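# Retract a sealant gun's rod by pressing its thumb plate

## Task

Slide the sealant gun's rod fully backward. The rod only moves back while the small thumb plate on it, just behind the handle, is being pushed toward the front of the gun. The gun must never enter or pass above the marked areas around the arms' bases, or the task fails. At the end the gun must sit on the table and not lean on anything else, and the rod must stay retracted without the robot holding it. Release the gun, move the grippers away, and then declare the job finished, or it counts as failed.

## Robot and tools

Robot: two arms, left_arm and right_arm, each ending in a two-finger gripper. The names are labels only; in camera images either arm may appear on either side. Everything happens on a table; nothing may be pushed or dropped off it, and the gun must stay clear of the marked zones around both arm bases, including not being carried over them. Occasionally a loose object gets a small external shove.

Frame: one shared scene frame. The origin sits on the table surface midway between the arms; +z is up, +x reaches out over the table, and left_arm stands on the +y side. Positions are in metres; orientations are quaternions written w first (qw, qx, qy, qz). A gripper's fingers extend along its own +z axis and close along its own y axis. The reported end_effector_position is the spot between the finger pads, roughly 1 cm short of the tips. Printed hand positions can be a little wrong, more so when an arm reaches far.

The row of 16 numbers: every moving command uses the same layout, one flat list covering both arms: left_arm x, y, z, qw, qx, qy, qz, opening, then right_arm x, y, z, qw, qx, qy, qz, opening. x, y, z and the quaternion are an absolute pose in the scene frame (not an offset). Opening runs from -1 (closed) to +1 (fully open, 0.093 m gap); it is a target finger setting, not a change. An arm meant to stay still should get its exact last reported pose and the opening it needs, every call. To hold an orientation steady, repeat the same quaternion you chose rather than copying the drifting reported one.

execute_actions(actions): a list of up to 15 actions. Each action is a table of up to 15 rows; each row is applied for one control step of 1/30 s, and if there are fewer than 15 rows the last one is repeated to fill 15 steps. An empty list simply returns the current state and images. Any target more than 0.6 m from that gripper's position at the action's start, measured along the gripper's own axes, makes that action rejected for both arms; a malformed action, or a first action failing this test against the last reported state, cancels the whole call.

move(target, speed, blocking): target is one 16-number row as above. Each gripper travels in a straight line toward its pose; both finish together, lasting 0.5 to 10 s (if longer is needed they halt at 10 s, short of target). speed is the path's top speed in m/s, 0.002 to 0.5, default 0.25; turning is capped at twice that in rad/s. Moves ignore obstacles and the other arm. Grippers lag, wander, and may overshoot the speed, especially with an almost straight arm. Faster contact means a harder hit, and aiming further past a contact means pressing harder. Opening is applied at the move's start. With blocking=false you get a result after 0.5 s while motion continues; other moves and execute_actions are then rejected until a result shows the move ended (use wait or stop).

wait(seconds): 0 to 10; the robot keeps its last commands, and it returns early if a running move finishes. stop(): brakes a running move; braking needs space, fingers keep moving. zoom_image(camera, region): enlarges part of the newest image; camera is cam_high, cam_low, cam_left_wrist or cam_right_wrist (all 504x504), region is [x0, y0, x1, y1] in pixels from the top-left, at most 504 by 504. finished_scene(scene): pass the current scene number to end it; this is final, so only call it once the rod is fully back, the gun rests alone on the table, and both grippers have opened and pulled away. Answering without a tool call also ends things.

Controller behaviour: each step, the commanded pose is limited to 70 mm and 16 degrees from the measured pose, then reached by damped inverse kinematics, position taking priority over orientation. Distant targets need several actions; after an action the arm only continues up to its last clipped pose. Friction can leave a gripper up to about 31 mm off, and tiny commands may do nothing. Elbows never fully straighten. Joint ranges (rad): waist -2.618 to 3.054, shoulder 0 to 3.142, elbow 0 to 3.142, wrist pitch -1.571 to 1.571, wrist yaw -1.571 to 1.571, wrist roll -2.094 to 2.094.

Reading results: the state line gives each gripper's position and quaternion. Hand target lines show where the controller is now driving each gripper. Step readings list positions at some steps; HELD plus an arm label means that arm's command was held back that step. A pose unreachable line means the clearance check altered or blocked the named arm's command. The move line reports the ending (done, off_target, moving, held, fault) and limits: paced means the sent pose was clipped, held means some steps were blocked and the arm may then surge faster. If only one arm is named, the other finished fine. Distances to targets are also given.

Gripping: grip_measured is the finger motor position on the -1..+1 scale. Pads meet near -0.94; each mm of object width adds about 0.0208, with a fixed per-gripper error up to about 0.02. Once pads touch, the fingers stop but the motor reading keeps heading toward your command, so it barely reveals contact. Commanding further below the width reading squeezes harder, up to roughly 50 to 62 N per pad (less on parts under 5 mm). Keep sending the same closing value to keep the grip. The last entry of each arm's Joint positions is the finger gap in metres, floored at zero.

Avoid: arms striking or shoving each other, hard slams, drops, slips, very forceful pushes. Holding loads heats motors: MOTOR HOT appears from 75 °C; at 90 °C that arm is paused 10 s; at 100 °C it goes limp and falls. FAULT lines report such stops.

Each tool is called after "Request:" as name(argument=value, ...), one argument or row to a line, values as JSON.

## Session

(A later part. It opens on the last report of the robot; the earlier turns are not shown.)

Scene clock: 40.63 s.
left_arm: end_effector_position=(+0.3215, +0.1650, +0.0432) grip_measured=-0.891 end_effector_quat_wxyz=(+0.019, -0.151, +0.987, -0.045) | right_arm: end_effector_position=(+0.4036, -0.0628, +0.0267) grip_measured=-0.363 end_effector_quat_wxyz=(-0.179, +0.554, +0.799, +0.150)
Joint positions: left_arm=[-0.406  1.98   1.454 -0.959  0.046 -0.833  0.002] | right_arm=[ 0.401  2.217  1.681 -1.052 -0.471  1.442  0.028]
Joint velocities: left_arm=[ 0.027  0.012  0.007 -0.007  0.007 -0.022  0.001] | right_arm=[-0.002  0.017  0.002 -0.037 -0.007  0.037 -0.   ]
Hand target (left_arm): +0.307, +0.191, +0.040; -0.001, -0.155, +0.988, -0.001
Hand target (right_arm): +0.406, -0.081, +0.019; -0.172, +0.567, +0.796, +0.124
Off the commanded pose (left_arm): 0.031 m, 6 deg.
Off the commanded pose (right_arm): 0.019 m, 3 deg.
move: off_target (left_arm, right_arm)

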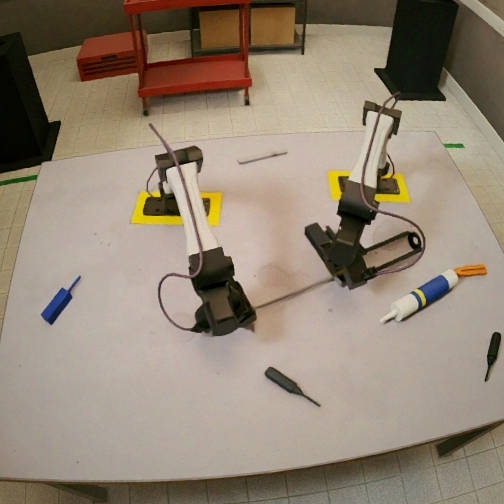

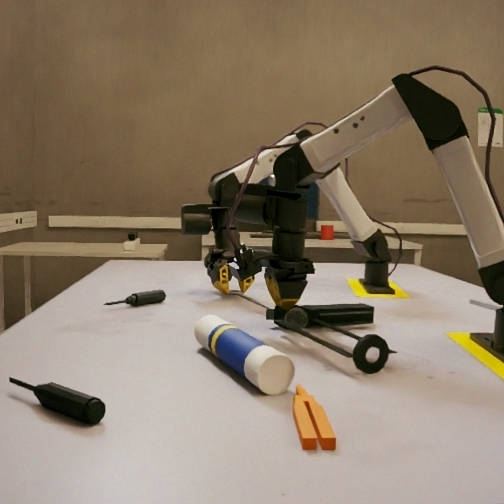

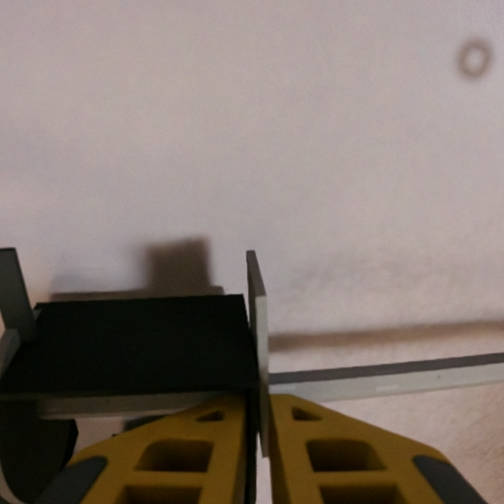

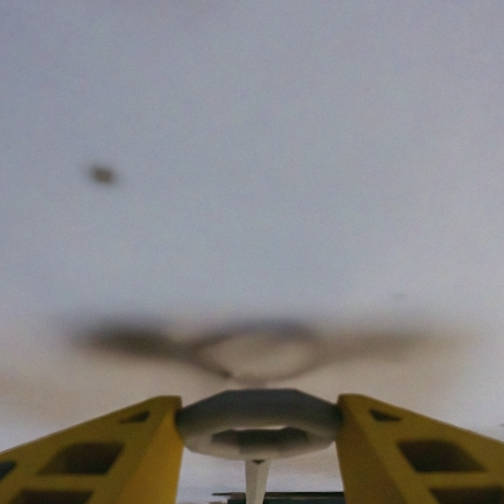

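Request:
move(
  target=[0.307,0.2,0.04,0,-0.156,0.988,0,-0.9,0.407,-0.1,0.02,-0.176,0.567,0.795,0.126,-0.42],
  speed=0.05,
)

Request:
execute_actions(
  actions=[
    [[0.32,0.165,0.04,0,-0.156,0.988,0,-0.9,0.404,-0.065,0.024,-0.176,0.567,0.795,0.126,-0.42]],
    [[0.32,0.165,0.04,0,-0.156,0.988,0,-0.05,0.404,-0.065,0.024,-0.176,0.567,0.795,0.126,0.4]],
    [[0.32,0.165,0.085,0,-0.156,0.988,0,-0.05,0.404,-0.065,0.07,-0.176,0.567,0.795,0.126,0.4]],
  ],
)

Request:
move(
  target=[0.3,0.3,0.17,0,-0.156,0.988,0,-0.05,0.36,-0.2,0.14,-0.176,0.567,0.795,0.126,0.4],
)

Scene clock: 45.13 s.
left_arm: end_effector_position=(+0.3244, +0.1588, +0.0447) grip_measured=-0.891 end_effector_quat_wxyz=(+0.017, -0.143, +0.987, -0.066) | right_arm: end_effector_position=(+0.4048, -0.0713, +0.0299) grip_measured=-0.363 end_effector_quat_wxyz=(-0.191, +0.553, +0.795, +0.162)
Joint positions: left_arm=[-0.4    1.978  1.454 -0.936  0.083 -0.816  0.002] | right_arm=[ 0.368  2.217  1.683 -1.07  -0.505  1.406  0.028]
Joint velocities: left_arm=[ 0.017 -0.002  0.012  0.022 -0.022  0.022  0.   ] | right_arm=[ 0.022 -0.007  0.007  0.007 -0.037  0.037 -0.   ]
Hand target (left_arm): +0.308, +0.197, +0.041; -0.001, -0.154, +0.988, -0.002
Hand target (right_arm): +0.407, -0.100, +0.020; -0.176, +0.567, +0.795, +0.127
Off the commanded pose (left_arm): 0.045 m, 8 deg.
Off the commanded pose (right_arm): 0.030 m, 5 deg.
move: off_target (left_arm, right_arm)

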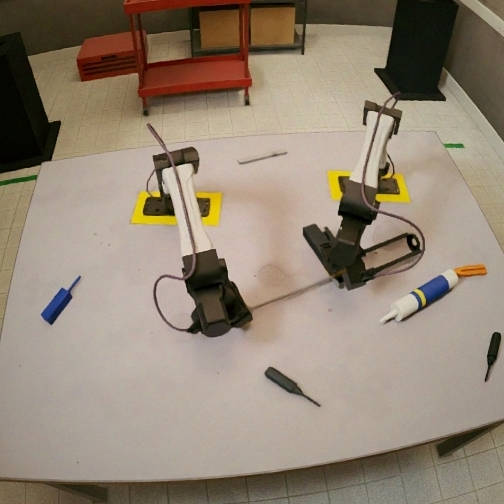

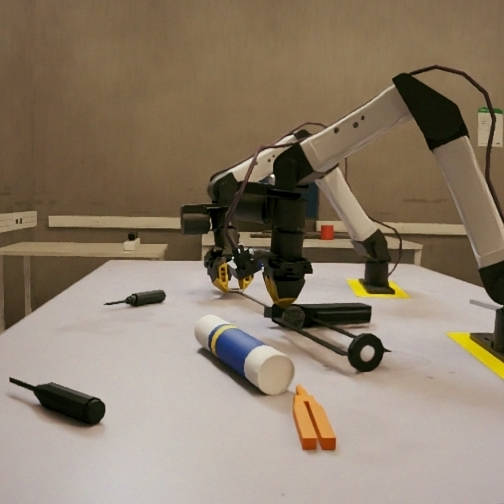

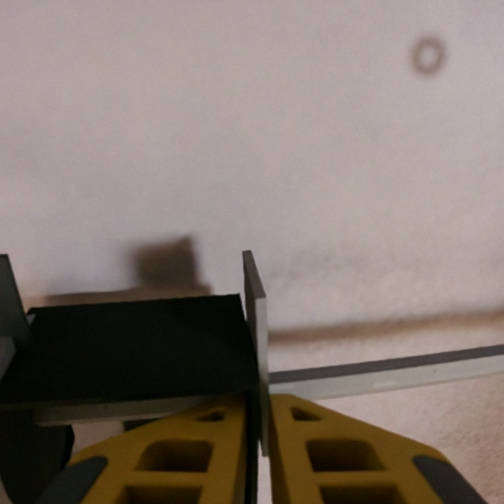

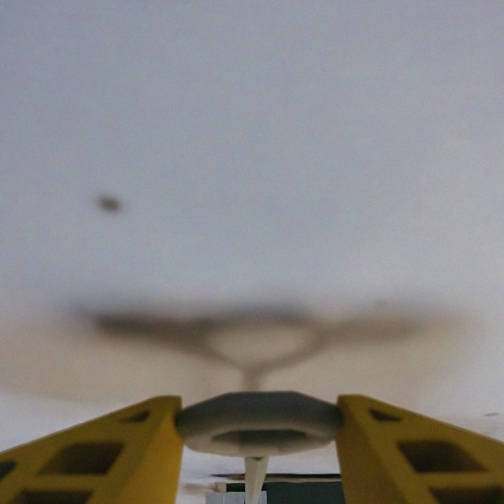

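Scene clock: 46.63 s.
left_arm: end_effector_position=(+0.3198, +0.1649, +0.0826) grip_measured=-0.052 end_effector_quat_wxyz=(+0.000, -0.155, +0.988, -0.006) | right_arm: end_effector_position=(+0.4077, -0.0655, +0.0699) grip_measured=+0.397 end_effector_quat_wxyz=(-0.172, +0.565, +0.795, +0.137)
Joint positions: left_arm=[-0.424  2.016  1.67  -1.216  0.009 -0.859  0.043] | right_arm=[ 0.403  2.195  1.829 -1.226 -0.443  1.466  0.064]
Joint velocities: left_arm=[-0.002 -0.012  0.002 -0.11   0.007  0.081 -0.   ] | right_arm=[ 0.002  0.007 -0.007 -0.095  0.007  0.022 -0.001]
Hand target (left_arm): +0.320, +0.165, +0.085; +0.000, -0.156, +0.988, -0.000
Hand target (right_arm): +0.404, -0.065, +0.070; -0.176, +0.567, +0.795, +0.126
Off the commanded pose (left_arm): 0.002 m, 1 deg.
Off the commanded pose (right_arm): 0.004 m, 1 deg.
Step readings (end_effector_position; steps 1 to 15: 1st action; 16 to 30: 2nd action; 31 to 45: 3rd action):
0: left_arm (+0.3244, +0.1588, +0.0447) | right_arm (+0.4048, -0.0713, +0.0299)
1: left_arm (+0.3244, +0.1577, +0.0446) | right_arm (+0.4045, -0.0695, +0.0301)
2: left_arm (+0.3247, +0.1577, +0.0440) | right_arm (+0.4048, -0.0693, +0.0293)
4: left_arm (+0.3249, +0.1580, +0.0431) | right_arm (+0.4051, -0.0687, +0.0274)
8: left_arm (+0.3249, +0.1592, +0.0430) | right_arm (+0.4057, -0.0673, +0.0272)
15: left_arm (+0.3242, +0.1607, +0.0428) | right_arm (+0.4051, -0.0660, +0.0271)
16: left_arm (+0.3242, +0.1598, +0.0428) | right_arm (+0.4051, -0.0659, +0.0272)
17: left_arm (+0.3236, +0.1602, +0.0428) | right_arm (+0.4049, -0.0658, +0.0272)
19: left_arm (+0.3212, +0.1625, +0.0421) | right_arm (+0.4047, -0.0659, +0.0272)
23: left_arm (+0.3188, +0.1650, +0.0406) | right_arm (+0.4044, -0.0659, +0.0272)
30: left_arm (+0.3177, +0.1661, +0.0403) | right_arm (+0.4041, -0.0660, +0.0272)
31: left_arm (+0.3171, +0.1665, +0.0440) | right_arm (+0.4040, -0.0662, +0.0310)
32: left_arm (+0.3166, +0.1668, +0.0493) | right_arm (+0.4039, -0.0663, +0.0360)
34: left_arm (+0.3212, +0.1640, +0.0645) | right_arm (+0.4096, -0.0650, +0.0514)
38: left_arm (+0.3265, +0.1609, +0.0823) | right_arm (+0.4144, -0.0639, +0.0693)
45: end_effector_position above

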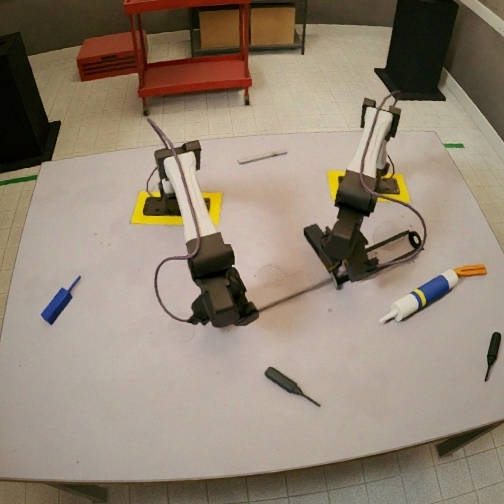

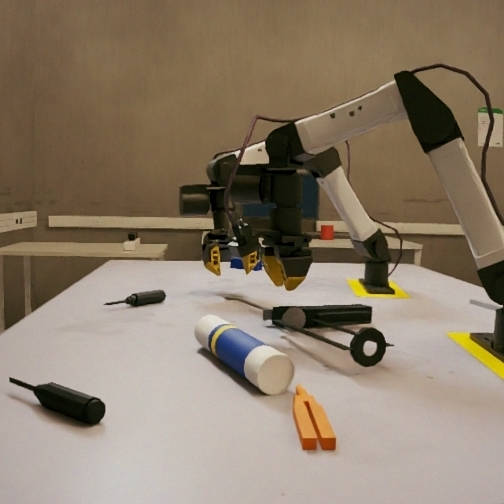

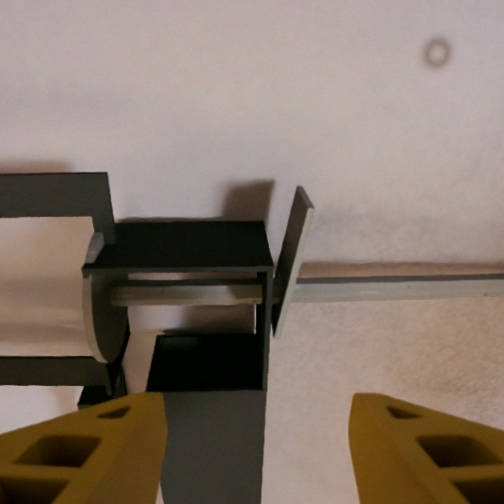

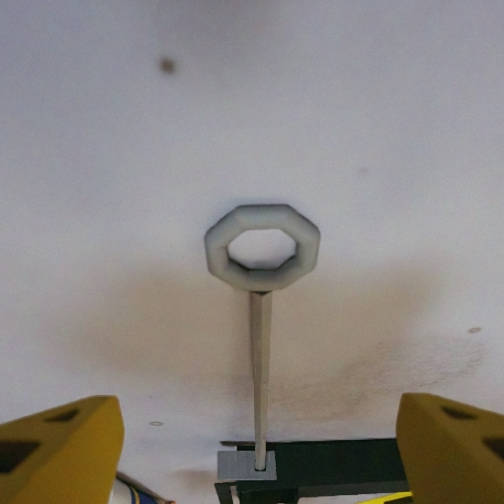

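Scene clock: 47.90 s.
left_arm: end_effector_position=(+0.3010, +0.2988, +0.1640) grip_measured=-0.052 end_effector_quat_wxyz=(-0.005, -0.159, +0.987, -0.000) | right_arm: end_effector_position=(+0.3645, -0.2011, +0.1327) grip_measured=+0.397 end_effector_quat_wxyz=(-0.176, +0.572, +0.791, +0.128)
Joint positions: left_arm=[-0.092  1.762  1.656 -1.474  0.004 -0.535  0.043] | right_arm=[ 0.072  2.016  1.8   -1.54  -0.4    1.119  0.064]
Joint velocities: left_arm=[-0.007 -0.012  0.002 -0.007 -0.037  0.022  0.001] | right_arm=[-0.017 -0.022 -0.002 -0.051 -0.007  0.007 -0.001]
Hand target (left_arm): +0.301, +0.300, +0.169; -0.000, -0.156, +0.988, +0.000
Hand target (right_arm): +0.362, -0.203, +0.139; -0.170, +0.568, +0.795, +0.125
Off the commanded pose (left_arm): 0.006 m, 1 deg.
Off the commanded pose (right_arm): 0.009 m, 1 deg.
joint sent to its limit (right arm) — the command would take joint 4 (wrist pitch) past its lower limit, so that joint was sent only as far as its limit.
move: done

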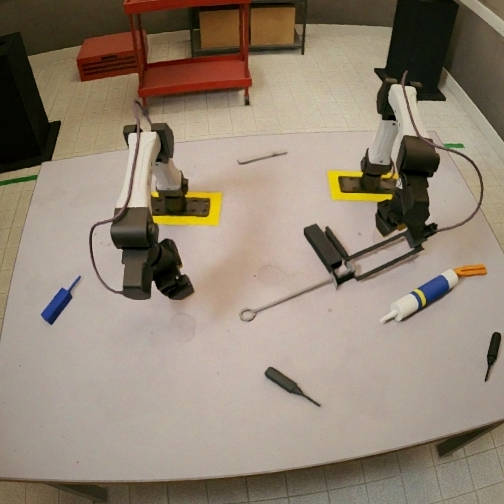

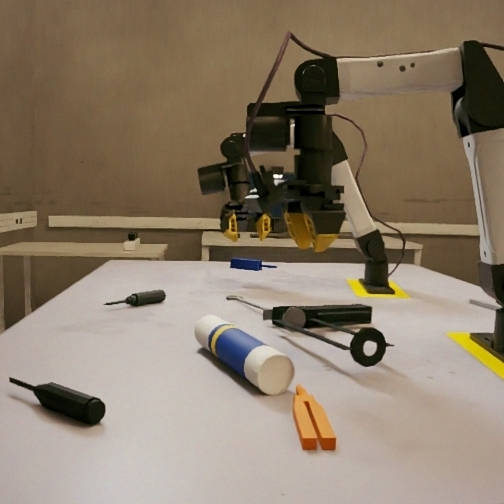

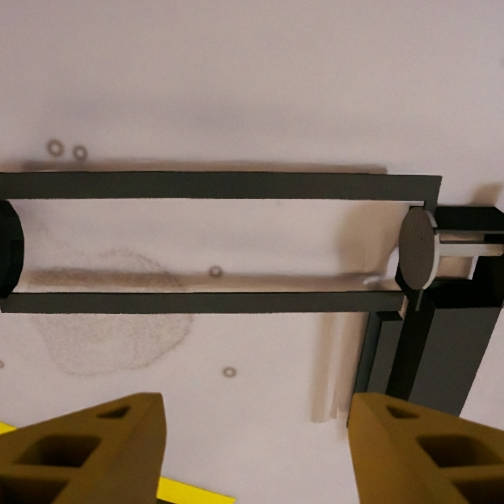

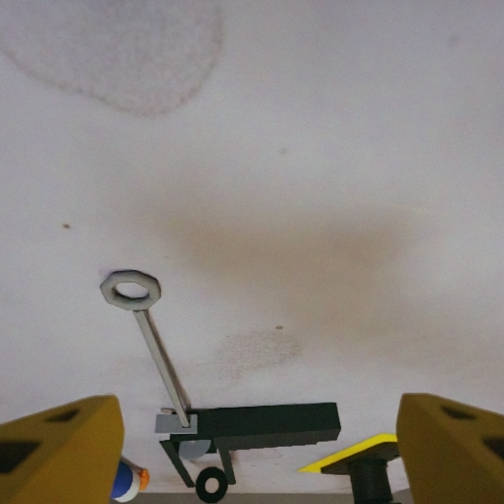

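The rod is fully back, and both arms have released it and moved clear. Done.

Request:
finished_scene(
  scene=2,
)

The scene is finished: the task was done.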